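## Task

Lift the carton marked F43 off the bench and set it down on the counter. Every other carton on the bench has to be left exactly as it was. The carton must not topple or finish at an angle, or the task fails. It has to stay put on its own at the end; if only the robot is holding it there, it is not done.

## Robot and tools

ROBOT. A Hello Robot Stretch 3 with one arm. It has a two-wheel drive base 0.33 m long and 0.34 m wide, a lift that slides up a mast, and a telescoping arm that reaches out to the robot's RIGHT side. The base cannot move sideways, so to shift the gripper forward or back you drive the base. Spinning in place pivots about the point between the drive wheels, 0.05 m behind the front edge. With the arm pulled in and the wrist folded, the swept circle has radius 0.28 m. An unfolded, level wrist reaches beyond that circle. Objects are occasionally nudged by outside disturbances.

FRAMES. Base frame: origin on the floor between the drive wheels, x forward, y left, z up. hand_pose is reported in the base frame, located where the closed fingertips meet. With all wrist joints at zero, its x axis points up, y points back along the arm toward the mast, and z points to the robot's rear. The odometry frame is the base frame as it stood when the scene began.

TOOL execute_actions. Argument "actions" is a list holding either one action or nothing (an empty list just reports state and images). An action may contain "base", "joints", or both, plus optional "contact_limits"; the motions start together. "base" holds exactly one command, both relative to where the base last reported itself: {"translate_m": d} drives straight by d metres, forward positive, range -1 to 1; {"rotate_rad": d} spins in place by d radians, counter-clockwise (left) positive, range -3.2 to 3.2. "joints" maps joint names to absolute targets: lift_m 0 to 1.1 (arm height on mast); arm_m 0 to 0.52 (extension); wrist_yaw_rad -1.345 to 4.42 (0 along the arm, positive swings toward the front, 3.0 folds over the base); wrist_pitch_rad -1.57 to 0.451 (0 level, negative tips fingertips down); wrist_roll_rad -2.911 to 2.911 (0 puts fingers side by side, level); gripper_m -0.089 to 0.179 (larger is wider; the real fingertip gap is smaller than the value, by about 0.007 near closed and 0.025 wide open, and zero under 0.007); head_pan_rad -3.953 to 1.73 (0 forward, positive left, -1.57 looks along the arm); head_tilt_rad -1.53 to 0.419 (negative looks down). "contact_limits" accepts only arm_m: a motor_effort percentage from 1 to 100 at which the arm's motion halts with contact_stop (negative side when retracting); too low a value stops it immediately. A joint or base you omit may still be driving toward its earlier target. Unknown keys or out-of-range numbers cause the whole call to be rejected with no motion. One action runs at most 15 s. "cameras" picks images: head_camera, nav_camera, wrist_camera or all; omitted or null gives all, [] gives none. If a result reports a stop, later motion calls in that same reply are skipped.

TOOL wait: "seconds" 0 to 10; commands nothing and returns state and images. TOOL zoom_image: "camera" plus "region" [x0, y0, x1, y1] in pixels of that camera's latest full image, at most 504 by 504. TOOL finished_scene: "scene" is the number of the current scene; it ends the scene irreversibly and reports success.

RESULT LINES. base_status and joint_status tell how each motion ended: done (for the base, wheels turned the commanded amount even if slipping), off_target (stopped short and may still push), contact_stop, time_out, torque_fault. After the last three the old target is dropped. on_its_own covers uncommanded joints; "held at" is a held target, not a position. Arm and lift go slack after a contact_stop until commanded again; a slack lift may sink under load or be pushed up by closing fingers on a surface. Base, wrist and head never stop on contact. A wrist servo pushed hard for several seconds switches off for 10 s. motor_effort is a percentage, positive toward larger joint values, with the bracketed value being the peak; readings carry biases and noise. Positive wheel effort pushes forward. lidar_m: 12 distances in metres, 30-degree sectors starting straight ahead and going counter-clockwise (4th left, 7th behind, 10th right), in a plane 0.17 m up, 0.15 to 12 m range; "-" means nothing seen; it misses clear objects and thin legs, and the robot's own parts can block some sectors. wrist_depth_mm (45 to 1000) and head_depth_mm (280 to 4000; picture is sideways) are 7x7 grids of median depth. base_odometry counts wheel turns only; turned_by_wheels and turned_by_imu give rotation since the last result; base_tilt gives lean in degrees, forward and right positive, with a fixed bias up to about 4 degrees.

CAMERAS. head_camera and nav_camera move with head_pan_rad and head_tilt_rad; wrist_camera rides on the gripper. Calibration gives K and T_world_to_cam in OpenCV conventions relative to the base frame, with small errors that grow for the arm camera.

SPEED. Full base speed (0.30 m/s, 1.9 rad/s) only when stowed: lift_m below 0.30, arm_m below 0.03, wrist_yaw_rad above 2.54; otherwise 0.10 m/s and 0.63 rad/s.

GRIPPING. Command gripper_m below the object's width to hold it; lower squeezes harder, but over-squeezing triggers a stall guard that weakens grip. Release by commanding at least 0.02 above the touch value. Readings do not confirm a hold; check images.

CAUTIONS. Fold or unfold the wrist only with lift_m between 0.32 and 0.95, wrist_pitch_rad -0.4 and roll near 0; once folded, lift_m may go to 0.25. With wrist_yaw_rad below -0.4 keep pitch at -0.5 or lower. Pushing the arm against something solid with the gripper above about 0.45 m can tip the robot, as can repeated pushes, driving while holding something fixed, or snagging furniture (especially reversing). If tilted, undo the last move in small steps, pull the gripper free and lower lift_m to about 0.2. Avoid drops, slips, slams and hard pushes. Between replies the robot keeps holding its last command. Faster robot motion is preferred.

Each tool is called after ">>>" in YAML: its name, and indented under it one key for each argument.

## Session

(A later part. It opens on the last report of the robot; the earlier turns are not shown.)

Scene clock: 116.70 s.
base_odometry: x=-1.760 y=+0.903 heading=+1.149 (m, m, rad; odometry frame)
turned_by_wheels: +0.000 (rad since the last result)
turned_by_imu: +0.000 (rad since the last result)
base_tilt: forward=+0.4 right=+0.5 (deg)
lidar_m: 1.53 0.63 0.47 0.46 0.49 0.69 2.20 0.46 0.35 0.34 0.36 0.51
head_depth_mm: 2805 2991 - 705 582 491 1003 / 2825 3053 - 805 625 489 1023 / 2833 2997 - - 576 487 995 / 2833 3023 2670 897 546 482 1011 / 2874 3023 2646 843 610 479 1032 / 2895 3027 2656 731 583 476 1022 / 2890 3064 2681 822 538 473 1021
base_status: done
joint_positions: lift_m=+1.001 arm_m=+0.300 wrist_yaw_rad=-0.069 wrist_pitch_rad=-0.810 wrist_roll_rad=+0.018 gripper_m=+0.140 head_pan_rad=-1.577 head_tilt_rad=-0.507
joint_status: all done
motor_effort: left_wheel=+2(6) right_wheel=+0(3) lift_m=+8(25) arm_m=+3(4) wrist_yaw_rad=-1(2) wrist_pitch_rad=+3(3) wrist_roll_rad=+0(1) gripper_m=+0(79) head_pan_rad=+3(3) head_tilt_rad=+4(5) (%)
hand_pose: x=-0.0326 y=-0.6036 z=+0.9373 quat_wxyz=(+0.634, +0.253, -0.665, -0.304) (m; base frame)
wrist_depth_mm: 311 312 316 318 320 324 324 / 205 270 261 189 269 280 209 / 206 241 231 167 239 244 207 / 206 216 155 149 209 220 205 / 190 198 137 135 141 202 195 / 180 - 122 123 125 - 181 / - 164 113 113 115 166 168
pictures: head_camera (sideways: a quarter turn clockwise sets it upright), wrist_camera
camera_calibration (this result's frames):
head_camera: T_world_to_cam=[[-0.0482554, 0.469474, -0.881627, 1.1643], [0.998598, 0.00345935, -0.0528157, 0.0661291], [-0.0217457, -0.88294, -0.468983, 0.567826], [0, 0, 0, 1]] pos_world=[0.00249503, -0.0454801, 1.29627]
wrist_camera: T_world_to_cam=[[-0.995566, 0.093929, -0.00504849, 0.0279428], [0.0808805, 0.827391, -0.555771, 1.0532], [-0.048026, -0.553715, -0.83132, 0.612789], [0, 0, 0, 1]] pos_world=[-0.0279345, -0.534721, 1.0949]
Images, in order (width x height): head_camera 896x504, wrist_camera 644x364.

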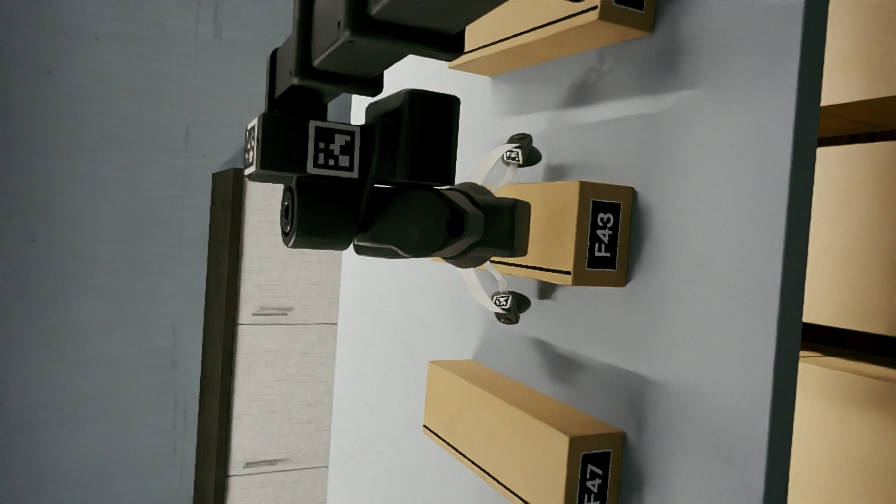

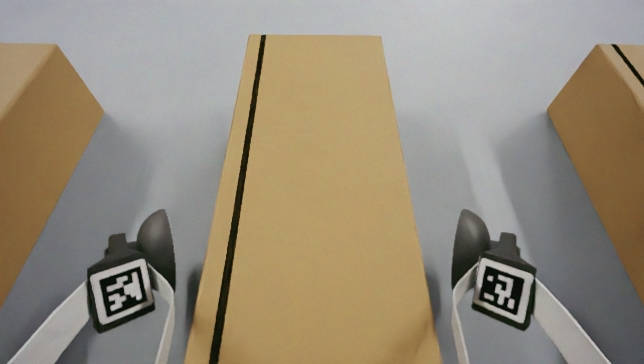

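>>> execute_actions:
  actions:
    - {"joints":{"lift_m":0.993,"gripper_m":0.115}}
  cameras: []

>>> execute_actions:
  actions:
    - {"joints":{"gripper_m":0.03}}
  cameras: ["wrist_camera"]

Scene clock: 123.07 s.
base_odometry: x=-1.760 y=+0.903 heading=+1.149 (m, m, rad; odometry frame)
turned_by_wheels: +0.000 (rad since the last result)
turned_by_imu: +0.000 (rad since the last result)
base_tilt: forward=+0.4 right=+0.4 (deg)
lidar_m: 1.54 0.62 0.47 0.46 0.49 0.69 2.20 0.46 0.35 0.34 0.36 0.51
head_depth_mm: 2816 3054 3207 689 582 492 1003 / 2861 3005 - 786 627 488 1026 / 2816 3051 - - 575 485 998 / 2839 2990 2641 895 547 482 1013 / 2894 3028 2632 845 609 479 1033 / 2896 3040 2631 732 586 475 1029 / 2907 3034 2648 818 538 473 1024
base_status: not commanded
joint_positions: lift_m=+0.994 arm_m=+0.300 wrist_yaw_rad=-0.069 wrist_pitch_rad=-0.803 wrist_roll_rad=+0.018 gripper_m=+0.115 head_pan_rad=-1.577 head_tilt_rad=-0.507
joint_status: all done
motor_effort: left_wheel=+2(2) right_wheel=+0(0) lift_m=+6(10) arm_m=+4(4) wrist_yaw_rad=-1(1) wrist_pitch_rad=+1(3) wrist_roll_rad=+0(1) gripper_m=-4(81) head_pan_rad=+3(3) head_tilt_rad=+3(5) (%)
hand_pose: x=-0.0327 y=-0.6049 z=+0.9314 quat_wxyz=(+0.635, +0.251, -0.665, -0.301) (m; base frame)
wrist_depth_mm: 305 311 312 311 313 316 318 / 205 263 252 181 264 271 209 / 206 236 167 159 232 240 208 / 201 209 145 143 204 215 207 / 189 191 131 129 132 195 188 / 173 - 117 117 118 - 176 / - 159 107 108 108 159 163
pictures: none
No camera images: the call's "cameras" was empty. Leave "cameras" out to get every camera's image.

Scene clock: 124.40 s.
base_odometry: x=-1.760 y=+0.903 heading=+1.149 (m, m, rad; odometry frame)
turned_by_wheels: +0.000 (rad since the last result)
turned_by_imu: +0.000 (rad since the last result)
base_tilt: forward=+0.4 right=+0.5 (deg)
lidar_m: 1.54 0.63 0.47 0.46 0.49 0.69 2.20 0.46 0.35 0.34 0.36 0.51
head_depth_mm: 2852 3027 3223 689 583 491 1002 / 2797 3068 - 784 625 488 1024 / 2872 3031 - - 575 485 993 / 2828 2974 2646 898 546 482 1013 / 2866 2986 2633 847 610 479 1030 / 2891 3032 2654 730 584 477 1026 / 2906 3025 2671 821 539 473 1024
base_status: not commanded
joint_positions: lift_m=+0.994 arm_m=+0.300 wrist_yaw_rad=-0.069 wrist_pitch_rad=-0.803 wrist_roll_rad=+0.018 gripper_m=+0.032 head_pan_rad=-1.577 head_tilt_rad=-0.507
joint_status: all done
motor_effort: left_wheel=+2(2) right_wheel=+0(1) lift_m=+6(6) arm_m=+4(4) wrist_yaw_rad=-1(1) wrist_pitch_rad=+1(1) wrist_roll_rad=+0(0) gripper_m=-34(99) head_pan_rad=+3(3) head_tilt_rad=+5(3) (%)
hand_pose: x=-0.0327 y=-0.6049 z=+0.9314 quat_wxyz=(+0.635, +0.251, -0.665, -0.301) (m; base frame)
wrist_depth_mm: 303 303 309 310 312 314 318 / 204 266 255 181 263 272 209 / 205 234 167 160 233 240 207 / 200 208 145 142 202 213 205 / 187 193 128 128 130 195 190 / 173 - 117 117 118 179 176 / - 158 107 108 108 158 162
pictures: wrist_camera
camera_calibration (this result's frames):
wrist_camera: T_world_to_cam=[[-0.995569, 0.0938908, -0.00520815, 0.0280718], [0.0806231, 0.823756, -0.561182, 1.05387], [-0.0483996, -0.559115, -0.827676, 0.600517], [0, 0, 0, 1]] pos_world=[-0.0279541, -0.535009, 1.08859]
Images, in order (width x height): wrist_camera 644x364.

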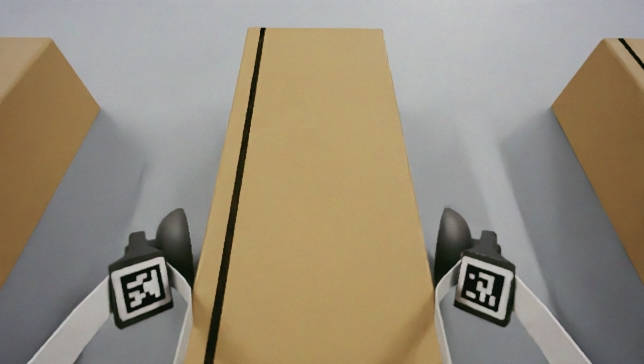

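>>> execute_actions:
  actions:
    - {"joints":{"gripper_m":0.15}}
  cameras: []

>>> execute_actions:
  actions:
    - {"joints":{"lift_m":1.048,"arm_m":0.33,"wrist_pitch_rad":-0.85}}
  cameras: []

>>> execute_actions:
  actions:
    - {"joints":{"arm_m":0.36,"wrist_pitch_rad":-1.1,"gripper_m":0.13}}
  cameras: ["wrist_camera"]

Scene clock: 132.10 s.
base_odometry: x=-1.760 y=+0.903 heading=+1.149 (m, m, rad; odometry frame)
turned_by_wheels: +0.000 (rad since the last result)
turned_by_imu: -0.001 (rad since the last result)
base_tilt: forward=+0.4 right=+0.5 (deg)
lidar_m: 1.53 0.63 0.47 0.46 0.49 0.69 2.20 0.46 0.35 0.34 0.36 0.51
head_depth_mm: 2792 3051 3218 690 582 491 1002 / 2826 3048 - 786 626 488 1023 / 2827 3007 - - 575 486 1000 / 2872 3015 2666 894 546 482 1007 / 2876 2981 2673 845 609 478 1031 / 2872 3047 2616 727 584 477 1024 / 2894 3020 2670 819 539 473 1023
base_status: not commanded
joint_positions: lift_m=+0.994 arm_m=+0.300 wrist_yaw_rad=-0.069 wrist_pitch_rad=-0.808 wrist_roll_rad=+0.018 gripper_m=+0.150 head_pan_rad=-1.577 head_tilt_rad=-0.507
joint_status: all done
motor_effort: left_wheel=+2(2) right_wheel=+0(0) lift_m=+7(7) arm_m=+3(4) wrist_yaw_rad=-1(1) wrist_pitch_rad=+2(3) wrist_roll_rad=+0(0) gripper_m=+0(84) head_pan_rad=+4(3) head_tilt_rad=+4(4) (%)
hand_pose: x=-0.0327 y=-0.6038 z=+0.9305 quat_wxyz=(+0.634, +0.253, -0.665, -0.303) (m; base frame)
wrist_depth_mm: 299 301 304 206 308 309 313 / 205 262 250 179 262 269 210 / 206 232 165 157 224 236 208 / 199 208 143 141 202 212 204 / 186 189 128 127 132 195 189 / 174 170 116 116 119 - 175 / 155 158 106 107 108 160 161
pictures: none
No camera images: the call's "cameras" was empty. Leave "cameras" out to get every camera's image.

Scene clock: 133.43 s.
base_odometry: x=-1.760 y=+0.903 heading=+1.149 (m, m, rad; odometry frame)
turned_by_wheels: +0.000 (rad since the last result)
turned_by_imu: +0.000 (rad since the last result)
base_tilt: forward=+0.4 right=+0.4 (deg)
lidar_m: 1.54 0.63 0.47 0.46 0.48 0.69 2.20 0.46 0.35 0.34 0.36 0.51
head_depth_mm: 2817 2977 2250 882 582 493 998 / 2815 3008 3187 876 626 489 1026 / 2859 3004 - 757 577 485 997 / 2826 3004 2633 687 547 482 1016 / 2890 2967 2639 867 610 479 1036 / 2866 3004 2683 733 585 475 1019 / 2901 3040 2681 822 538 473 1021
base_status: not commanded
joint_positions: lift_m=+1.047 arm_m=+0.330 wrist_yaw_rad=-0.069 wrist_pitch_rad=-0.858 wrist_roll_rad=+0.018 gripper_m=+0.150 head_pan_rad=-1.577 head_tilt_rad=-0.507
joint_status: all done
motor_effort: left_wheel=+2(2) right_wheel=+0(0) lift_m=+30(33) arm_m=+4(4) wrist_yaw_rad=-1(1) wrist_pitch_rad=+2(4) wrist_roll_rad=+0(0) gripper_m=+1(0) head_pan_rad=+3(3) head_tilt_rad=+4(5) (%)
hand_pose: x=-0.0320 y=-0.6236 z=+0.9764 quat_wxyz=(+0.627, +0.269, -0.658, -0.319) (m; base frame)
wrist_depth_mm: 355 356 357 361 367 367 371 / 313 317 319 323 324 329 325 / 215 282 280 214 288 288 221 / 204 254 256 193 256 262 209 / 204 239 229 176 235 243 208 / 194 214 209 162 213 - 207 / 197 201 155 150 197 202 189
pictures: none
No camera images: the call's "cameras" was empty. Leave "cameras" out to get every camera's image.

Scene clock: 134.63 s.
base_odometry: x=-1.760 y=+0.903 heading=+1.149 (m, m, rad; odometry frame)
turned_by_wheels: +0.000 (rad since the last result)
turned_by_imu: +0.000 (rad since the last result)
base_tilt: forward=+0.4 right=+0.5 (deg)
lidar_m: 1.53 0.63 0.47 0.46 0.49 0.69 2.19 0.46 0.35 0.34 0.36 0.51
head_depth_mm: 2805 2939 3241 883 581 492 1004 / 2818 2959 2213 872 628 488 1025 / 2826 3006 - 817 575 486 993 / 2851 2978 2665 690 546 482 1013 / 2861 2998 2640 851 610 479 1035 / 2905 3015 2624 730 585 476 1026 / 2885 3003 2675 822 538 473 1023
base_status: not commanded
joint_positions: lift_m=+1.047 arm_m=+0.360 wrist_yaw_rad=-0.069 wrist_pitch_rad=-1.103 wrist_roll_rad=+0.018 gripper_m=+0.130 head_pan_rad=-1.577 head_tilt_rad=-0.507
joint_status: all done
motor_effort: left_wheel=+2(2) right_wheel=+0(0) lift_m=+30(30) arm_m=+4(5) wrist_yaw_rad=-1(1) wrist_pitch_rad=+1(2) wrist_roll_rad=+0(0) gripper_m=+0(76) head_pan_rad=+4(2) head_tilt_rad=+5(4) (%)
hand_pose: x=-0.0281 y=-0.5983 z=+0.9464 quat_wxyz=(+0.584, +0.346, -0.620, -0.395) (m; base frame)
wrist_depth_mm: 240 243 240 177 243 247 250 / 201 231 225 167 230 235 211 / 201 217 215 159 218 223 211 / 202 208 153 151 155 212 209 / 195 200 146 144 146 205 200 / 190 - 139 137 139 - 191 / 182 181 132 132 133 185 187
pictures: wrist_camera
camera_calibration (this result's frames):
wrist_camera: T_world_to_cam=[[-0.995516, 0.094567, 0.00233583, 0.0253784], [0.0897895, 0.952417, -0.291274, 0.878318], [-0.0297696, -0.289758, -0.956637, 0.900529], [0, 0, 0, 1]] pos_world=[-0.0267907, -0.577989, 1.11725]
Images, in order (width x height): wrist_camera 644x364.

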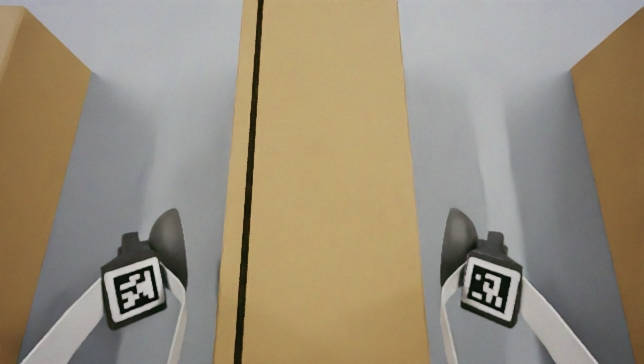

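>>> execute_actions:
  actions:
    - {"joints":{"gripper_m":0.02,"lift_m":1.041}}
  cameras: ["wrist_camera","head_camera"]

Scene clock: 137.73 s.
base_odometry: x=-1.760 y=+0.903 heading=+1.149 (m, m, rad; odometry frame)
turned_by_wheels: +0.000 (rad since the last result)
turned_by_imu: +0.000 (rad since the last result)
base_tilt: forward=+0.4 right=+0.5 (deg)
lidar_m: 1.54 0.63 0.47 0.46 0.49 0.69 2.20 0.46 0.35 0.34 0.36 0.51
head_depth_mm: 2770 2958 1223 880 581 492 1004 / 2817 2960 3162 873 626 488 1026 / 2846 2999 - 840 576 486 994 / 2840 3026 2619 689 545 482 1012 / 2874 3004 2627 845 610 480 1034 / 2888 3000 2669 732 583 477 1030 / 2943 3008 2663 820 538 473 1020
base_status: not commanded
joint_positions: lift_m=+1.042 arm_m=+0.360 wrist_yaw_rad=-0.069 wrist_pitch_rad=-1.105 wrist_roll_rad=+0.018 gripper_m=+0.022 head_pan_rad=-1.577 head_tilt_rad=-0.507
joint_status: all done
motor_effort: left_wheel=+2(2) right_wheel=+0(0) lift_m=+8(26) arm_m=+4(4) wrist_yaw_rad=-1(1) wrist_pitch_rad=+1(1) wrist_roll_rad=+0(0) gripper_m=-28(99) head_pan_rad=+2(3) head_tilt_rad=+4(4) (%)
hand_pose: x=-0.0281 y=-0.5979 z=+0.9406 quat_wxyz=(+0.583, +0.347, -0.619, -0.395) (m; base frame)
wrist_depth_mm: 235 233 232 168 238 244 242 / 201 224 162 159 222 228 213 / 200 212 154 151 211 218 210 / 198 201 145 145 200 206 204 / 189 193 137 138 138 196 195 / 184 185 131 131 131 188 189 / 176 176 125 126 128 180 182
pictures: head_camera (sideways: a quarter turn clockwise sets it upright), wrist_camera
camera_calibration (this result's frames):
head_camera: T_world_to_cam=[[-0.0482556, 0.469441, -0.881644, 1.16432], [0.998598, 0.00345725, -0.052816, 0.0661296], [-0.0217459, -0.882957, -0.46895, 0.567783], [0, 0, 0, 1]] pos_world=[0.00249503, -0.0454803, 1.29627]
wrist_camera: T_world_to_cam=[[-0.995516, 0.0945626, 0.00238155, 0.0253354], [0.0898257, 0.95294, -0.289545, 0.874918], [-0.0296496, -0.288032, -0.957162, 0.896684], [0, 0, 0, 1]] pos_world=[-0.026782, -0.577866, 1.11154]
Images, in order (width x height): head_camera 896x504, wrist_camera 644x364.

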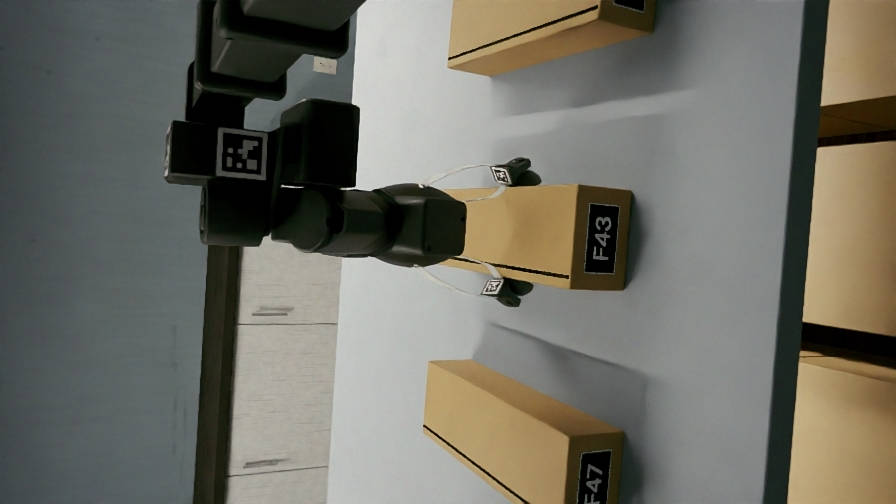

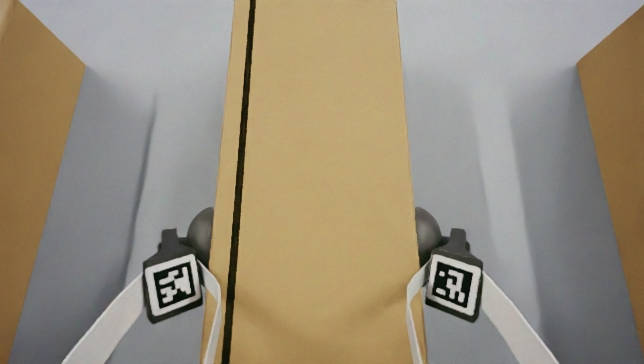

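Pads on the sides now. Test lift.

>>> execute_actions:
  actions:
    - {"joints":{"lift_m":1.075}}
  cameras: ["wrist_camera","head_camera"]

Scene clock: 140.23 s.
base_odometry: x=-1.760 y=+0.903 heading=+1.149 (m, m, rad; odometry frame)
turned_by_wheels: +0.000 (rad since the last result)
turned_by_imu: +0.000 (rad since the last result)
base_tilt: forward=+0.4 right=+0.4 (deg)
lidar_m: 1.53 0.63 0.48 0.46 0.49 0.69 2.19 0.46 0.35 0.34 0.36 0.50
head_depth_mm: 2810 - 3258 884 582 492 1002 / 2813 - 3240 870 625 488 1026 / 2847 - 2701 816 575 485 995 / 2852 3009 2664 650 534 482 1014 / 2863 2989 2633 839 614 480 1035 / 2893 3000 2623 731 583 476 1028 / 2889 3016 2681 821 539 472 1020
base_status: not commanded
joint_positions: lift_m=+1.074 arm_m=+0.360 wrist_yaw_rad=-0.069 wrist_pitch_rad=-1.106 wrist_roll_rad=+0.018 gripper_m=+0.034 head_pan_rad=-1.577 head_tilt_rad=-0.507
joint_status: all done
on_its_own: gripper_m is held at +0.034, not at your +0.020, by its stall guard, which is still easing
motor_effort: left_wheel=+2(2) right_wheel=+0(0) lift_m=+30(30) arm_m=+4(5) wrist_yaw_rad=-1(1) wrist_pitch_rad=+2(2) wrist_roll_rad=+0(0) gripper_m=-11(26) head_pan_rad=+3(4) head_tilt_rad=+5(5) (%)
hand_pose: x=-0.0281 y=-0.5977 z=+0.9731 quat_wxyz=(+0.583, +0.347, -0.619, -0.396) (m; base frame)
wrist_depth_mm: 274 274 269 168 275 278 282 / 200 259 162 159 258 265 212 / 202 248 154 152 247 252 211 / 201 233 144 144 234 239 210 / 204 224 137 137 139 228 209 / 204 216 131 131 132 221 206 / 202 204 125 125 129 209 204
pictures: head_camera (sideways: a quarter turn clockwise sets it upright), wrist_camera
camera_calibration (this result's frames):
head_camera: T_world_to_cam=[[-0.0482556, 0.469441, -0.881644, 1.16432], [0.998598, 0.00345737, -0.052816, 0.0661296], [-0.0217458, -0.882957, -0.46895, 0.567783], [0, 0, 0, 1]] pos_world=[0.00249503, -0.0454803, 1.29627]
wrist_camera: T_world_to_cam=[[-0.995516, 0.0945615, 0.00240527, 0.0252286], [0.0898457, 0.953212, -0.288644, 0.883394], [-0.0295873, -0.287134, -0.957434, 0.928644], [0, 0, 0, 1]] pos_world=[-0.0267776, -0.577803, 1.14404]
Images, in order (width x height): head_camera 896x504, wrist_camera 644x364.

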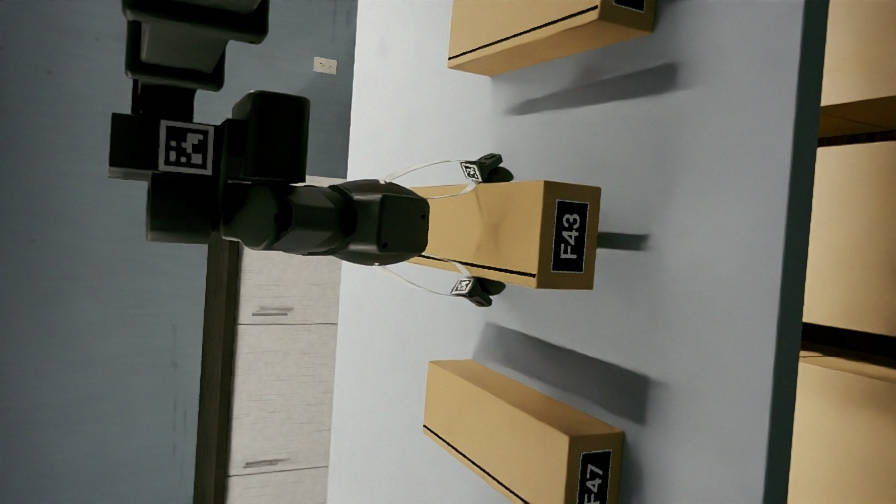

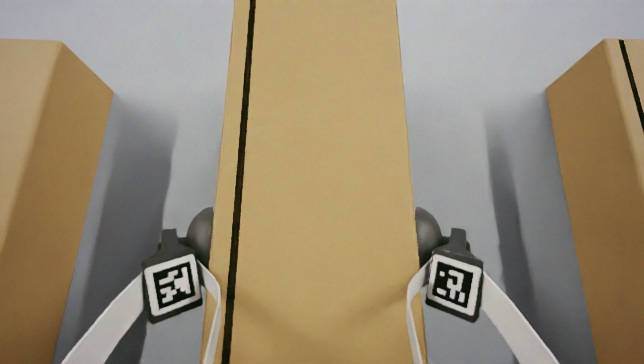

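>>> execute_actions:
  actions:
    - {"joints":{"lift_m":1.09,"arm_m":0.02,"head_tilt_rad":-0.9}}
  cameras: ["wrist_camera","nav_camera"]

Scene clock: 147.23 s.
base_odometry: x=-1.760 y=+0.903 heading=+1.149 (m, m, rad; odometry frame)
turned_by_wheels: +0.000 (rad since the last result)
turned_by_imu: -0.001 (rad since the last result)
base_tilt: forward=+0.4 right=+0.4 (deg)
lidar_m: 1.53 0.63 0.47 0.46 0.49 0.69 2.20 0.46 0.35 0.34 0.36 0.51
head_depth_mm: - - - 491 1144 1018 1108 / - - - - 1107 1032 1121 / - - - - 291 - 1114 / 999 765 604 - 295 - 1116 / 985 735 585 509 1251 1217 1112 / 972 636 556 495 1141 1034 1124 / 964 633 533 491 1139 1014 1122
base_status: not commanded
joint_positions: lift_m=+1.089 arm_m=+0.020 wrist_yaw_rad=-0.069 wrist_pitch_rad=-1.107 wrist_roll_rad=+0.018 gripper_m=+0.044 head_pan_rad=-1.577 head_tilt_rad=-0.889
joint_status: all done
on_its_own: gripper_m is held at +0.043, not at your +0.020, by its stall guard, which is not easing now
motor_effort: left_wheel=+2(2) right_wheel=+0(0) lift_m=+30(30) arm_m=-2(2) wrist_yaw_rad=-1(1) wrist_pitch_rad=+2(2) wrist_roll_rad=+0(0) gripper_m=-20(20) head_pan_rad=+3(3) head_tilt_rad=-6(32) (%)
hand_pose: x=-0.0281 y=-0.2581 z=+0.9881 quat_wxyz=(+0.583, +0.347, -0.619, -0.396) (m; base frame)
wrist_depth_mm: 287 290 290 169 296 295 300 / 275 277 163 159 277 284 286 / 263 263 154 151 265 271 271 / 641 882 145 144 261 901 919 / - 854 136 137 138 862 886 / - - 131 131 132 - - / - - 126 126 128 - -
pictures: nav_camera (sideways: a quarter turn counterclockwise sets it upright), wrist_camera
camera_calibration (this result's frames):
nav_camera: T_world_to_cam=[[0.0152573, -0.758179, 0.651867, -0.808658], [-0.998999, -0.038982, -0.0219573, 0.0828172], [0.0420587, -0.65088, -0.758015, 0.945526], [0, 0, 0, 1]] pos_world=[0.0553047, 0.00554425, 1.24568]
wrist_camera: T_world_to_cam=[[-0.995516, 0.0945604, 0.00241974, -0.00692067], [0.0898574, 0.953376, -0.288098, 0.563548], [-0.0295496, -0.286589, -0.957598, 1.04075], [0, 0, 0, 1]] pos_world=[-0.0267749, -0.238352, 1.15899]
Images, in order (width x height): nav_camera 672x504, wrist_camera 644x364.

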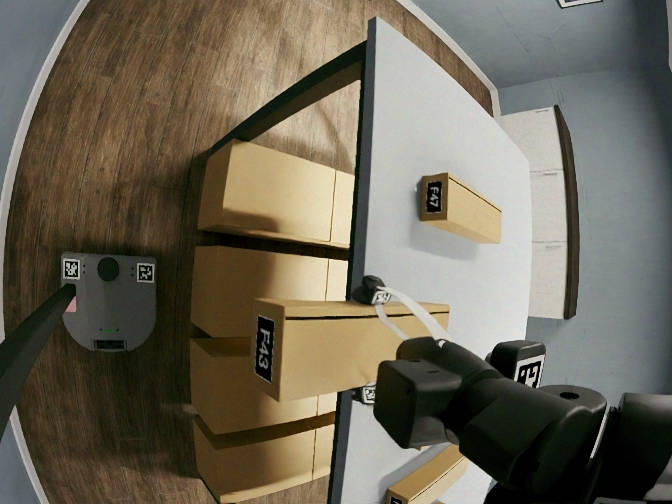

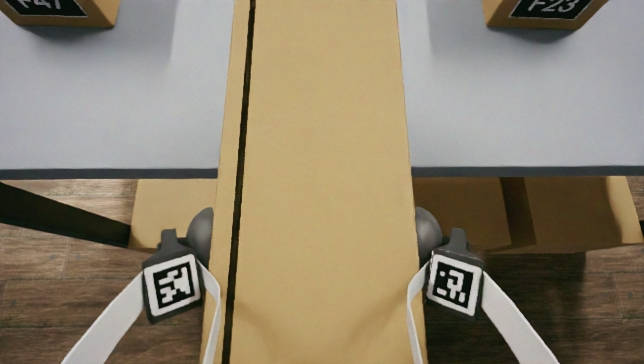

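>>> execute_actions:
  actions:
    - {"base":{"translate_m":0.8}}
  cameras: []

>>> execute_actions:
  actions:
    - {"base":{"rotate_rad":-1.57},"joints":{"head_pan_rad":-0.4,"head_tilt_rad":-0.7}}
  cameras: ["nav_camera","wrist_camera"]

>>> execute_actions:
  actions:
    - {"base":{"translate_m":1.0}}
  cameras: ["nav_camera"]

Scene clock: 160.57 s.
base_odometry: x=-1.433 y=+1.633 heading=+1.149 (m, m, rad; odometry frame)
turned_by_wheels: +0.000 (rad since the last result)
turned_by_imu: -0.001 (rad since the last result)
base_tilt: forward=+0.3 right=+0.5 (deg)
lidar_m: 1.41 0.58 0.44 0.43 0.45 0.64 1.26 0.51 0.47 2.69 1.73 1.32
head_depth_mm: - - - 1360 1179 943 1125 / - - - - 1279 1239 1136 / - - - - 291 - 1137 / 2461 2692 2117 - 295 - 1132 / 2490 2587 2046 1750 1423 1272 1126 / 2506 2561 2038 1707 1454 1267 1124 / 3081 2539 2023 1685 1446 1264 1119
base_status: done
joint_positions: lift_m=+1.089 arm_m=+0.020 wrist_yaw_rad=-0.069 wrist_pitch_rad=-1.107 wrist_roll_rad=+0.018 gripper_m=+0.044 head_pan_rad=-1.577 head_tilt_rad=-0.889
joint_status: not commanded
on_its_own: gripper_m is held at +0.043, not at your +0.020, by its stall guard, which is not easing now
motor_effort: left_wheel=+2(6) right_wheel=+0(3) lift_m=+30(30) arm_m=-2(3) wrist_yaw_rad=-1(1) wrist_pitch_rad=+2(2) wrist_roll_rad=+0(0) gripper_m=-19(20) head_pan_rad=+3(2) head_tilt_rad=-7(5) (%)
hand_pose: x=-0.0281 y=-0.2581 z=+0.9881 quat_wxyz=(+0.583, +0.347, -0.619, -0.396) (m; base frame)
wrist_depth_mm: - - - 168 - - 304 / - - 163 160 - - 288 / - - 154 152 957 476 337 / - - 145 144 614 561 953 / - - 137 138 138 916 942 / - - 132 131 132 - - / - - 125 126 128 - -
pictures: none
No camera images: the call's "cameras" was empty. Leave "cameras" out to get every camera's image.

Scene clock: 164.00 s.
base_odometry: x=-1.433 y=+1.633 heading=-0.421 (m, m, rad; odometry frame)
turned_by_wheels: -1.570 (rad since the last result)
turned_by_imu: -1.586 (rad since the last result)
base_tilt: forward=+0.4 right=+0.4 (deg)
lidar_m: 1.24 1.73 1.31 1.44 0.58 0.44 0.43 0.45 0.63 1.26 0.51 0.47
head_depth_mm: 3438 1251 810 622 1317 1150 1151 / 3255 1237 823 615 640 1091 1061 / 3205 1216 814 658 1260 823 1010 / 2943 1191 843 1604 1368 1334 1201 / 2524 1216 1392 1884 1616 1401 1196 / 2432 2606 2761 2077 1663 1391 1195 / 2362 2510 2672 2057 1652 1380 1196
base_status: done
joint_positions: lift_m=+1.089 arm_m=+0.020 wrist_yaw_rad=-0.069 wrist_pitch_rad=-1.107 wrist_roll_rad=+0.018 gripper_m=+0.044 head_pan_rad=-0.407 head_tilt_rad=-0.705
joint_status: all done
on_its_own: gripper_m is held at +0.043, not at your +0.020, by its stall guard, which is not easing now
motor_effort: left_wheel=+2(6) right_wheel=-1(4) lift_m=+30(30) arm_m=-2(3) wrist_yaw_rad=-1(1) wrist_pitch_rad=+2(2) wrist_roll_rad=+1(0) gripper_m=-20(20) head_pan_rad=+4(40) head_tilt_rad=+3(22) (%)
hand_pose: x=-0.0281 y=-0.2581 z=+0.9881 quat_wxyz=(+0.583, +0.347, -0.619, -0.396) (m; base frame)
wrist_depth_mm: - - - 169 - 694 483 / - - 162 159 942 718 477 / 980 939 154 151 967 720 484 / 926 910 145 145 967 704 482 / 877 872 137 137 139 716 484 / - - 132 131 132 639 485 / - - 125 125 128 785 494
pictures: nav_camera (sideways: a quarter turn counterclockwise sets it upright), wrist_camera
camera_calibration (this result's frames):
nav_camera: T_world_to_cam=[[0.582747, -0.229743, 0.779502, -0.978458], [-0.351203, -0.936204, -0.0133723, 0.0676931], [0.732845, -0.265971, -0.626256, 0.769943], [0, 0, 0, 1]] pos_world=[0.0297182, 0.0433632, 1.2458]
wrist_camera: T_world_to_cam=[[-0.995515, 0.0945727, 0.00241357, -0.00691174], [0.089871, 0.953374, -0.288098, 0.563544], [-0.0295472, -0.286589, -0.957598, 1.04075], [0, 0, 0, 1]] pos_world=[-0.0267757, -0.238348, 1.15899]
Images, in order (width x height): nav_camera 672x504, wrist_camera 644x364.

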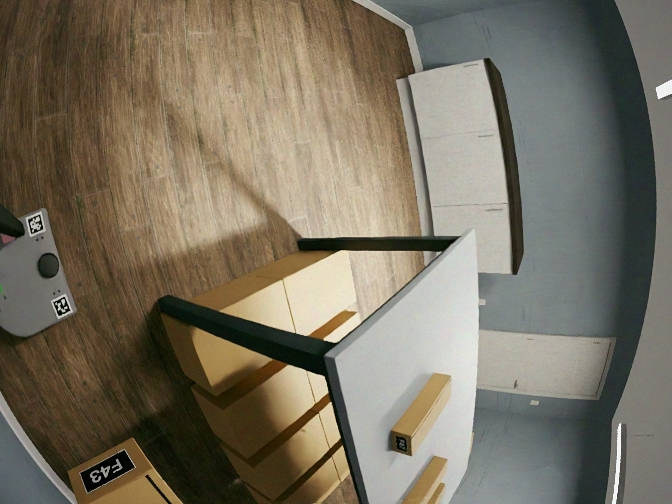

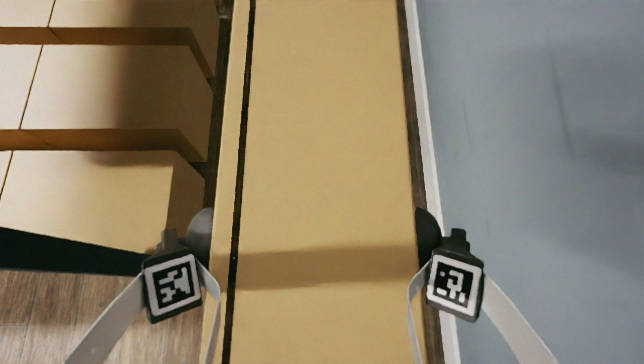

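Scene clock: 175.40 s.
base_odometry: x=-0.520 y=+1.224 heading=-0.421 (m, m, rad; odometry frame)
turned_by_wheels: +0.000 (rad since the last result)
turned_by_imu: -0.001 (rad since the last result)
base_tilt: forward=+0.4 right=+0.5 (deg)
lidar_m: 1.70 1.79 1.54 1.22 1.50 1.45 1.42 0.50 0.38 0.37 0.37 1.74
head_depth_mm: 2400 2706 2902 2142 1719 1389 626 / 2281 2525 2744 2137 1705 1417 1220 / 2139 1795 2046 2108 1692 1413 1209 / 2060 1732 1978 2099 1680 1403 1200 / 2013 1685 1888 2058 1669 1394 1197 / 1948 1625 1827 2008 1664 1395 1202 / 1917 1573 1756 1919 1657 1375 1190
base_status: done
joint_positions: lift_m=+1.089 arm_m=+0.020 wrist_yaw_rad=-0.069 wrist_pitch_rad=-1.107 wrist_roll_rad=+0.018 gripper_m=+0.044 head_pan_rad=-0.407 head_tilt_rad=-0.705
joint_status: not commanded
on_its_own: gripper_m is held at +0.043, not at your +0.020, by its stall guard, which is not easing now
motor_effort: left_wheel=+2(6) right_wheel=-1(1) lift_m=+30(30) arm_m=-2(2) wrist_yaw_rad=-1(1) wrist_pitch_rad=+2(2) wrist_roll_rad=+0(0) gripper_m=-19(20) head_pan_rad=+3(3) head_tilt_rad=+3(2) (%)
hand_pose: x=-0.0281 y=-0.2581 z=+0.9881 quat_wxyz=(+0.583, +0.347, -0.619, -0.396) (m; base frame)
wrist_depth_mm: 293 292 288 169 295 299 303 / 276 279 162 159 278 283 286 / 265 264 154 151 262 269 272 / 250 251 145 144 252 258 255 / - 463 137 137 138 905 681 / - - 131 131 132 - - / - - 125 126 128 - -
pictures: nav_camera (sideways: a quarter turn counterclockwise sets it upright)
camera_calibration (this result's frames):
nav_camera: T_world_to_cam=[[0.582597, -0.229678, 0.779634, -0.978628], [-0.351201, -0.936205, -0.0133622, 0.06768], [0.732966, -0.266023, -0.626093, 0.76973], [0, 0, 0, 1]] pos_world=[0.029729, 0.0433586, 1.2458]
Images, in order (width x height): nav_camera 672x504.

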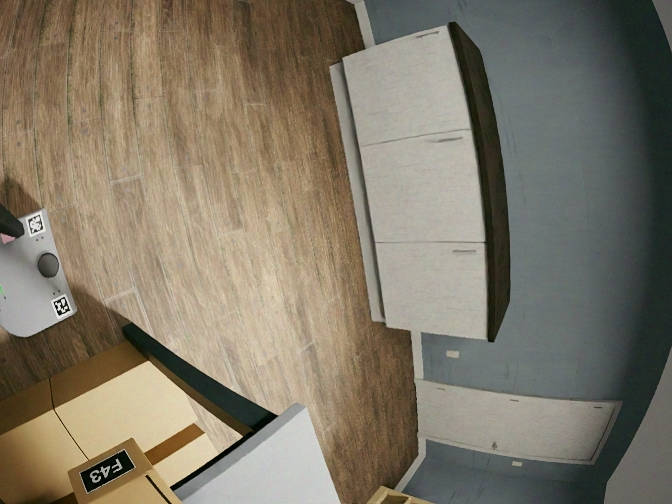

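>>> execute_actions:
  actions:
    - {"base":{"translate_m":1.0}}
  cameras: []

>>> execute_actions:
  actions:
    - {"base":{"translate_m":0.17},"joints":{"arm_m":0.2,"head_pan_rad":0,"head_tilt_rad":-0.6}}
  cameras: ["head_camera"]

Scene clock: 191.03 s.
base_odometry: x=+0.393 y=+0.816 heading=-0.421 (m, m, rad; odometry frame)
turned_by_wheels: +0.000 (rad since the last result)
turned_by_imu: -0.001 (rad since the last result)
base_tilt: forward=+0.4 right=+0.5 (deg)
lidar_m: 0.71 0.75 1.50 1.46 1.53 1.93 1.39 0.82 1.07 2.88 0.96 0.73
head_depth_mm: 1346 1267 930 1063 1298 1423 1216 / 1300 1251 891 1001 1225 1425 1212 / 1243 1226 866 956 1148 1381 1209 / 1202 1208 835 914 1083 1336 1208 / 1168 1188 809 868 1026 1301 1202 / 1135 1171 797 830 971 1168 1191 / 1096 1155 792 798 925 1102 1190
base_status: done
joint_positions: lift_m=+1.089 arm_m=+0.020 wrist_yaw_rad=-0.069 wrist_pitch_rad=-1.107 wrist_roll_rad=+0.018 gripper_m=+0.044 head_pan_rad=-0.407 head_tilt_rad=-0.705
joint_status: not commanded
on_its_own: gripper_m is held at +0.043, not at your +0.020, by its stall guard, which is not easing now
motor_effort: left_wheel=+2(7) right_wheel=-1(2) lift_m=+30(30) arm_m=-2(2) wrist_yaw_rad=-1(1) wrist_pitch_rad=+2(2) wrist_roll_rad=+0(0) gripper_m=-20(20) head_pan_rad=+2(3) head_tilt_rad=+4(4) (%)
hand_pose: x=-0.0281 y=-0.2581 z=+0.9881 quat_wxyz=(+0.583, +0.347, -0.619, -0.396) (m; base frame)
wrist_depth_mm: 899 - - 168 - - - / 918 - 162 159 - - - / 910 - 154 151 - - 944 / 910 - 145 144 - - 917 / 889 - 137 137 138 - 962 / 903 - 131 131 132 - - / 886 - 125 126 128 - -
pictures: none
No camera images: the call's "cameras" was empty. Leave "cameras" out to get every camera's image.

Scene clock: 194.30 s.
base_odometry: x=+0.548 y=+0.746 heading=-0.421 (m, m, rad; odometry frame)
turned_by_wheels: +0.000 (rad since the last result)
turned_by_imu: +0.000 (rad since the last result)
base_tilt: forward=+0.4 right=+0.4 (deg)
lidar_m: 0.54 0.57 0.82 1.45 1.48 2.06 1.41 0.98 1.32 2.90 0.73 0.56
head_depth_mm: 957 1057 1069 734 649 751 891 / 961 1061 1059 727 655 760 905 / 967 1064 1037 722 661 770 919 / 976 1067 1029 716 667 778 933 / 980 1080 1017 705 673 786 944 / 985 1082 999 702 683 798 957 / 990 1092 987 695 690 802 971
base_status: done
joint_positions: lift_m=+1.089 arm_m=+0.200 wrist_yaw_rad=-0.070 wrist_pitch_rad=-1.107 wrist_roll_rad=+0.018 gripper_m=+0.044 head_pan_rad=-0.007 head_tilt_rad=-0.606
joint_status: all done
on_its_own: gripper_m is held at +0.043, not at your +0.020, by its stall guard, which is not easing now
motor_effort: left_wheel=+2(7) right_wheel=+0(3) lift_m=+30(30) arm_m=+4(5) wrist_yaw_rad=-1(1) wrist_pitch_rad=+2(2) wrist_roll_rad=+0(0) gripper_m=-20(20) head_pan_rad=+3(29) head_tilt_rad=+3(18) (%)
hand_pose: x=-0.0281 y=-0.4375 z=+0.9881 quat_wxyz=(+0.583, +0.347, -0.619, -0.396) (m; base frame)
wrist_depth_mm: 682 - - 170 - - - / 696 - 162 158 - - - / 696 - 153 151 - - - / 687 - 145 144 - - - / 695 - 137 138 139 - - / 684 888 131 131 132 - - / 689 - 125 126 128 - -
pictures: head_camera (sideways: a quarter turn clockwise sets it upright)
camera_calibration (this result's frames):
head_camera: T_world_to_cam=[[-0.554011, -0.0472117, -0.831169, 1.10158], [-0.00767178, 0.998638, -0.0516105, 0.0706917], [0.832474, -0.0222163, -0.553619, 0.672736], [0, 0, 0, 1]] pos_world=[0.0507962, -0.00364219, 1.29169]
Images, in order (width x height): head_camera 896x504.

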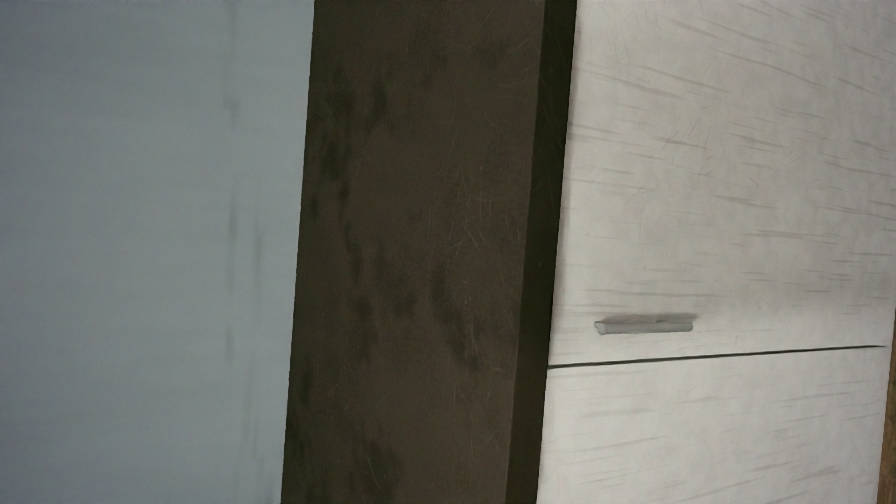

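Counter is about the same height as the bench (~0.91).

>>> execute_actions:
  actions:
    - {"base":{"rotate_rad":1.55},"joints":{"arm_m":0.5,"head_pan_rad":-1.57,"head_tilt_rad":-0.5}}
  cameras: ["head_camera","wrist_camera"]

Scene clock: 199.67 s.
base_odometry: x=+0.548 y=+0.746 heading=+1.129 (m, m, rad; odometry frame)
turned_by_wheels: +1.550 (rad since the last result)
turned_by_imu: +1.565 (rad since the last result)
base_tilt: forward=+0.4 right=+0.5 (deg)
lidar_m: 1.45 1.48 2.05 1.49 1.13 1.29 2.90 0.74 0.56 0.54 0.57 0.80
head_depth_mm: 956 1066 1136 890 637 677 768 / 961 1070 1138 880 631 685 777 / 967 - 1133 745 647 690 784 / 978 1062 1127 675 648 697 797 / 986 1060 1144 848 642 694 802 / 989 1070 1156 842 639 710 812 / 998 1079 1148 831 656 719 819
base_status: done
joint_positions: lift_m=+1.089 arm_m=+0.500 wrist_yaw_rad=-0.070 wrist_pitch_rad=-1.107 wrist_roll_rad=+0.018 gripper_m=+0.044 head_pan_rad=-1.563 head_tilt_rad=-0.507
joint_status: all done
on_its_own: gripper_m is held at +0.043, not at your +0.020, by its stall guard, which is not easing now
motor_effort: left_wheel=+0(5) right_wheel=+2(8) lift_m=+30(30) arm_m=+3(3) wrist_yaw_rad=+0(1) wrist_pitch_rad=+2(2) wrist_roll_rad=+0(0) gripper_m=-20(20) head_pan_rad=-3(40) head_tilt_rad=+4(15) (%)
hand_pose: x=-0.0281 y=-0.7375 z=+0.9881 quat_wxyz=(+0.583, +0.347, -0.619, -0.396) (m; base frame)
wrist_depth_mm: 295 298 293 169 296 303 304 / 280 281 162 160 281 290 287 / 266 265 154 151 264 273 275 / 253 255 145 144 254 261 261 / 241 242 136 137 139 248 247 / 232 233 131 131 132 237 239 / 222 223 125 126 128 225 228
pictures: head_camera (sideways: a quarter turn clockwise sets it upright), wrist_camera
camera_calibration (this result's frames):
head_camera: T_world_to_cam=[[-0.0547141, 0.468662, -0.881681, 1.16441], [0.998456, 0.0172022, -0.0528168, 0.0661314], [-0.00958641, -0.88321, -0.46888, 0.567617], [0, 0, 0, 1]] pos_world=[0.00312158, -0.045526, 1.29627]
wrist_camera: T_world_to_cam=[[-0.995471, 0.0950307, 0.0024209, 0.0387152], [0.0903086, 0.953345, -0.28806, 1.02055], [-0.0296825, -0.286537, -0.957609, 0.903401], [0, 0, 0, 1]] pos_world=[-0.0268093, -0.717755, 1.15899]
Images, in order (width x height): head_camera 896x504, wrist_camera 644x364.

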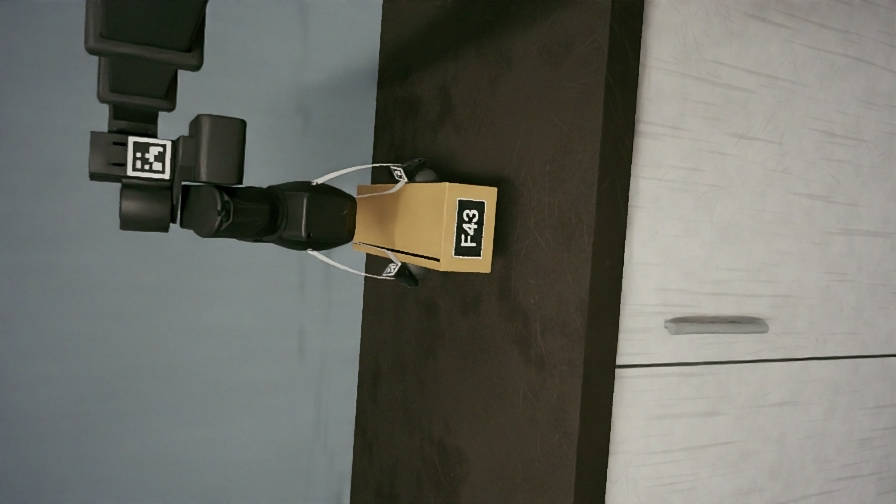

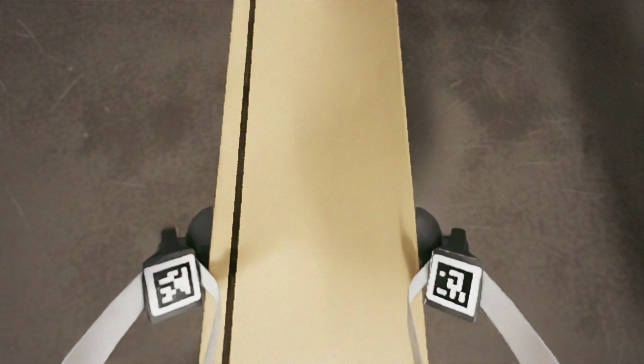

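>>> execute_actions:
  actions:
    - {"joints":{"lift_m":1.037}}
  cameras: []

>>> execute_actions:
  actions:
    - {"joints":{"gripper_m":0.14}}
  cameras: []

>>> execute_actions:
  actions:
    - {"joints":{"lift_m":1.098,"arm_m":0.42}}
  cameras: ["head_camera","wrist_camera"]

Scene clock: 204.40 s.
base_odometry: x=+0.548 y=+0.746 heading=+1.129 (m, m, rad; odometry frame)
turned_by_wheels: +0.000 (rad since the last result)
turned_by_imu: +0.000 (rad since the last result)
base_tilt: forward=+0.4 right=+0.5 (deg)
lidar_m: 1.45 1.48 2.06 1.49 1.13 1.29 2.90 0.74 0.56 0.54 0.57 0.80
head_depth_mm: 968 1021 1162 889 638 677 770 / 969 1025 1139 881 631 685 778 / 974 1028 1159 785 645 690 786 / 979 1060 1141 738 648 697 791 / 986 1072 1147 852 641 694 801 / 986 1074 1149 840 638 711 811 / 993 1083 1143 833 657 716 821
base_status: not commanded
joint_positions: lift_m=+1.038 arm_m=+0.500 wrist_yaw_rad=-0.070 wrist_pitch_rad=-1.107 wrist_roll_rad=+0.018 gripper_m=+0.044 head_pan_rad=-1.563 head_tilt_rad=-0.507
joint_status: all done
on_its_own: gripper_m is held at +0.043, not at your +0.020, by its stall guard, which is not easing now
motor_effort: left_wheel=-1(0) right_wheel=+2(2) lift_m=+8(25) arm_m=+3(3) wrist_yaw_rad=+0(1) wrist_pitch_rad=+2(2) wrist_roll_rad=+0(0) gripper_m=-20(20) head_pan_rad=-3(3) head_tilt_rad=+3(5) (%)
hand_pose: x=-0.0281 y=-0.7375 z=+0.9365 quat_wxyz=(+0.583, +0.347, -0.619, -0.396) (m; base frame)
wrist_depth_mm: 234 234 231 168 236 238 242 / 220 222 162 159 221 227 229 / 209 211 153 151 210 216 217 / 200 201 145 145 201 205 206 / 191 194 137 136 138 196 197 / 183 184 131 131 132 189 188 / 175 176 126 125 129 179 181
pictures: none
No camera images: the call's "cameras" was empty. Leave "cameras" out to get every camera's image.

Scene clock: 205.87 s.
base_odometry: x=+0.548 y=+0.746 heading=+1.129 (m, m, rad; odometry frame)
turned_by_wheels: +0.000 (rad since the last result)
turned_by_imu: +0.000 (rad since the last result)
base_tilt: forward=+0.4 right=+0.5 (deg)
lidar_m: 1.45 1.49 2.06 1.50 1.13 1.29 2.92 0.74 0.56 0.54 0.57 0.80
head_depth_mm: 964 1022 1169 893 639 677 769 / 970 1030 1139 883 633 684 779 / 973 1030 1162 784 646 691 787 / 978 1061 1141 736 648 696 794 / 986 1064 1145 849 644 695 802 / 992 1071 1154 841 640 710 812 / 995 1079 1143 832 658 716 819
base_status: not commanded
joint_positions: lift_m=+1.038 arm_m=+0.500 wrist_yaw_rad=-0.070 wrist_pitch_rad=-1.107 wrist_roll_rad=+0.018 gripper_m=+0.140 head_pan_rad=-1.563 head_tilt_rad=-0.507
joint_status: all done
motor_effort: left_wheel=+0(0) right_wheel=+2(2) lift_m=+8(8) arm_m=+4(4) wrist_yaw_rad=-1(1) wrist_pitch_rad=+2(2) wrist_roll_rad=+0(0) gripper_m=+1(83) head_pan_rad=-4(3) head_tilt_rad=+4(5) (%)
hand_pose: x=-0.0281 y=-0.7375 z=+0.9365 quat_wxyz=(+0.583, +0.347, -0.619, -0.396) (m; base frame)
wrist_depth_mm: 234 233 230 168 237 240 242 / 221 224 163 159 224 228 227 / 210 212 154 152 211 217 217 / 200 202 145 144 201 206 206 / 191 193 139 138 140 198 198 / 185 - 132 131 133 - 187 / 175 176 126 126 128 179 180
pictures: none
No camera images: the call's "cameras" was empty. Leave "cameras" out to get every camera's image.

Scene clock: 207.67 s.
base_odometry: x=+0.548 y=+0.746 heading=+1.129 (m, m, rad; odometry frame)
turned_by_wheels: +0.000 (rad since the last result)
turned_by_imu: +0.000 (rad since the last result)
base_tilt: forward=+0.4 right=+0.4 (deg)
lidar_m: 1.45 1.48 2.06 1.49 1.13 1.29 2.91 0.74 0.56 0.54 0.57 0.80
head_depth_mm: 947 1069 1140 889 638 677 769 / 958 1051 1145 878 633 684 779 / 966 - 1136 825 646 692 785 / 981 1057 1129 777 647 698 792 / 985 1066 1151 827 643 695 803 / 991 1069 1151 843 639 710 811 / 993 1077 1149 833 657 718 822
base_status: not commanded
joint_positions: lift_m=+1.097 arm_m=+0.420 wrist_yaw_rad=-0.070 wrist_pitch_rad=-1.107 wrist_roll_rad=+0.018 gripper_m=+0.140 head_pan_rad=-1.563 head_tilt_rad=-0.507
joint_status: all done
motor_effort: left_wheel=+0(0) right_wheel=+2(2) lift_m=+30(30) arm_m=-3(2) wrist_yaw_rad=+0(1) wrist_pitch_rad=+2(2) wrist_roll_rad=+0(0) gripper_m=+1(0) head_pan_rad=-3(4) head_tilt_rad=+2(3) (%)
hand_pose: x=-0.0281 y=-0.6581 z=+0.9961 quat_wxyz=(+0.583, +0.347, -0.619, -0.396) (m; base frame)
wrist_depth_mm: 304 308 301 238 310 314 312 / 289 291 289 229 297 297 297 / 273 276 273 217 278 282 280 / 260 262 258 207 267 267 270 / 249 251 249 197 253 258 257 / 241 - 237 188 240 - 246 / 228 230 228 183 230 235 235
pictures: head_camera (sideways: a quarter turn clockwise sets it upright), wrist_camera
camera_calibration (this result's frames):
head_camera: T_world_to_cam=[[-0.0547138, 0.468652, -0.881687, 1.16441], [0.998456, 0.0172012, -0.0528169, 0.0661316], [-0.00958669, -0.883215, -0.46887, 0.567605], [0, 0, 0, 1]] pos_world=[0.00312156, -0.0455261, 1.29627]
wrist_camera: T_world_to_cam=[[-0.995471, 0.095032, 0.0024209, 0.0311504], [0.0903098, 0.953345, -0.28806, 0.947153], [-0.0296828, -0.286536, -0.957609, 0.933825], [0, 0, 0, 1]] pos_world=[-0.0268094, -0.638348, 1.167]
Images, in order (width x height): head_camera 896x504, wrist_camera 644x364.

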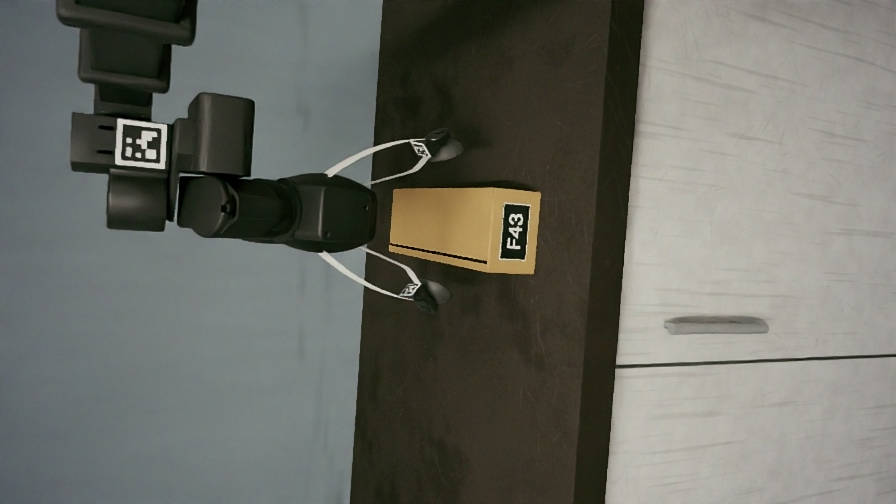

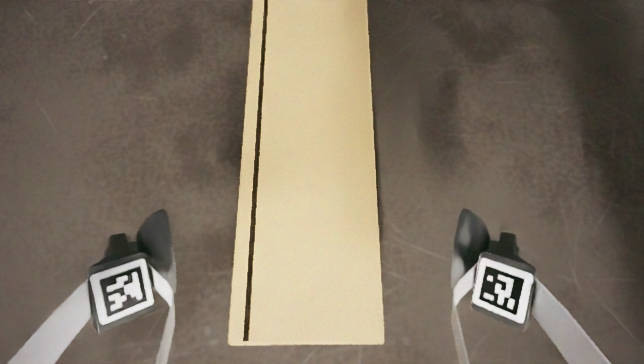

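Quick check of the other cartons.

>>> execute_actions:
  actions:
    - {"joints":{"head_pan_rad":-3.9,"head_tilt_rad":-0.25,"arm_m":0.32}}
  cameras: ["head_camera","nav_camera"]

Scene clock: 211.10 s.
base_odometry: x=+0.548 y=+0.746 heading=+1.129 (m, m, rad; odometry frame)
turned_by_wheels: +0.000 (rad since the last result)
turned_by_imu: +0.000 (rad since the last result)
base_tilt: forward=+0.4 right=+0.5 (deg)
lidar_m: 1.45 1.48 2.05 1.49 1.13 1.29 2.90 0.74 0.56 0.54 0.57 0.80
head_depth_mm: - - - - - - - / - - - - - - - / - - - - - 1626 1412 / - - - - - 1602 1472 / - - - - - 1726 1654 / - - - - - 1942 1644 / - - - - - 2133 1641
base_status: not commanded
joint_positions: lift_m=+1.097 arm_m=+0.320 wrist_yaw_rad=-0.070 wrist_pitch_rad=-1.107 wrist_roll_rad=+0.018 gripper_m=+0.140 head_pan_rad=-3.893 head_tilt_rad=-0.261
joint_status: all done
motor_effort: left_wheel=+0(0) right_wheel=+2(2) lift_m=+30(30) arm_m=-2(4) wrist_yaw_rad=-1(0) wrist_pitch_rad=+2(2) wrist_roll_rad=+0(0) gripper_m=+1(1) head_pan_rad=-3(42) head_tilt_rad=+6(29) (%)
hand_pose: x=-0.0281 y=-0.5581 z=+0.9961 quat_wxyz=(+0.583, +0.347, -0.619, -0.396) (m; base frame)
wrist_depth_mm: 306 306 304 242 313 311 313 / 290 287 285 231 297 296 298 / 275 276 272 217 280 281 286 / 261 265 258 231 269 266 270 / 250 254 252 253 254 258 256 / 241 - 243 243 243 - 247 / - - - - - - -
pictures: head_camera (sideways: a quarter turn clockwise sets it upright), nav_camera (sideways: a quarter turn counterclockwise sets it upright)
camera_calibration (this result's frames):
head_camera: T_world_to_cam=[[0.210052, -0.126153, -0.969517, 1.27744], [-0.684121, -0.727399, -0.0535703, 0.0773933], [-0.698467, 0.67452, -0.239095, 0.27278], [0, 0, 0, 1]] pos_world=[-0.0248551, 0.0334538, 1.30787]
nav_camera: T_world_to_cam=[[-0.181703, 0.142634, 0.972954, -1.22616], [0.64566, 0.763576, 0.00864002, 0.032956], [-0.741692, 0.629767, -0.230837, 0.264397], [0, 0, 0, 1]] pos_world=[-0.0479742, -0.0167808, 1.25375]
Images, in order (width x height): head_camera 896x504, nav_camera 672x504.

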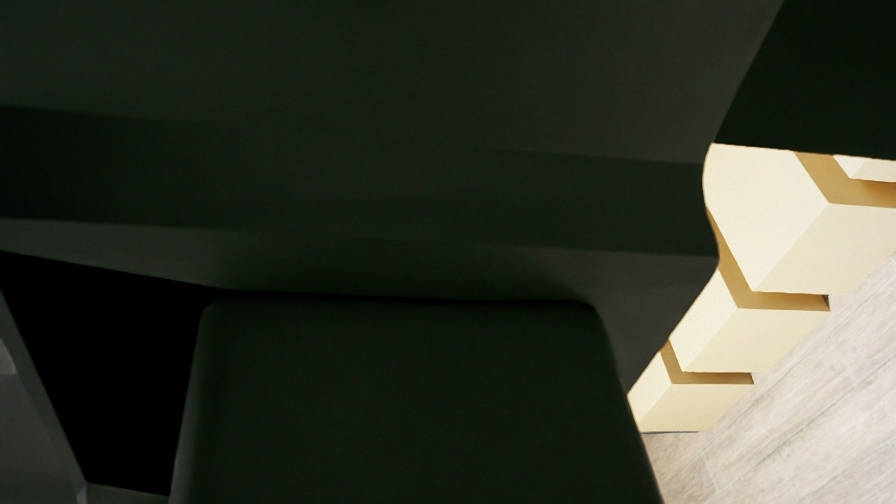

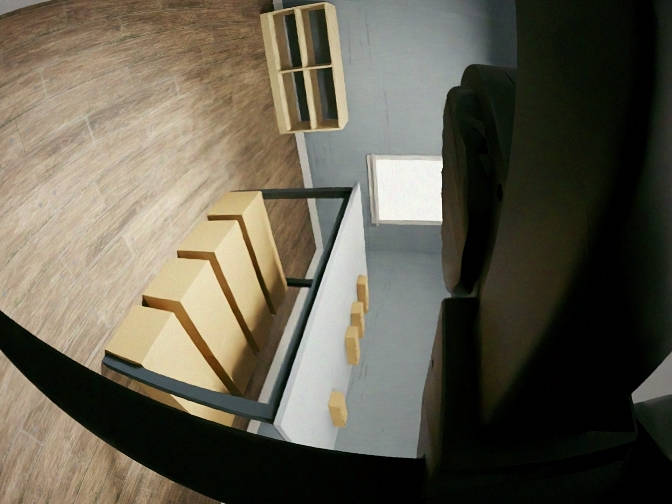

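>>> finished_scene:
  scene: 1

The scene is finished: the task was done.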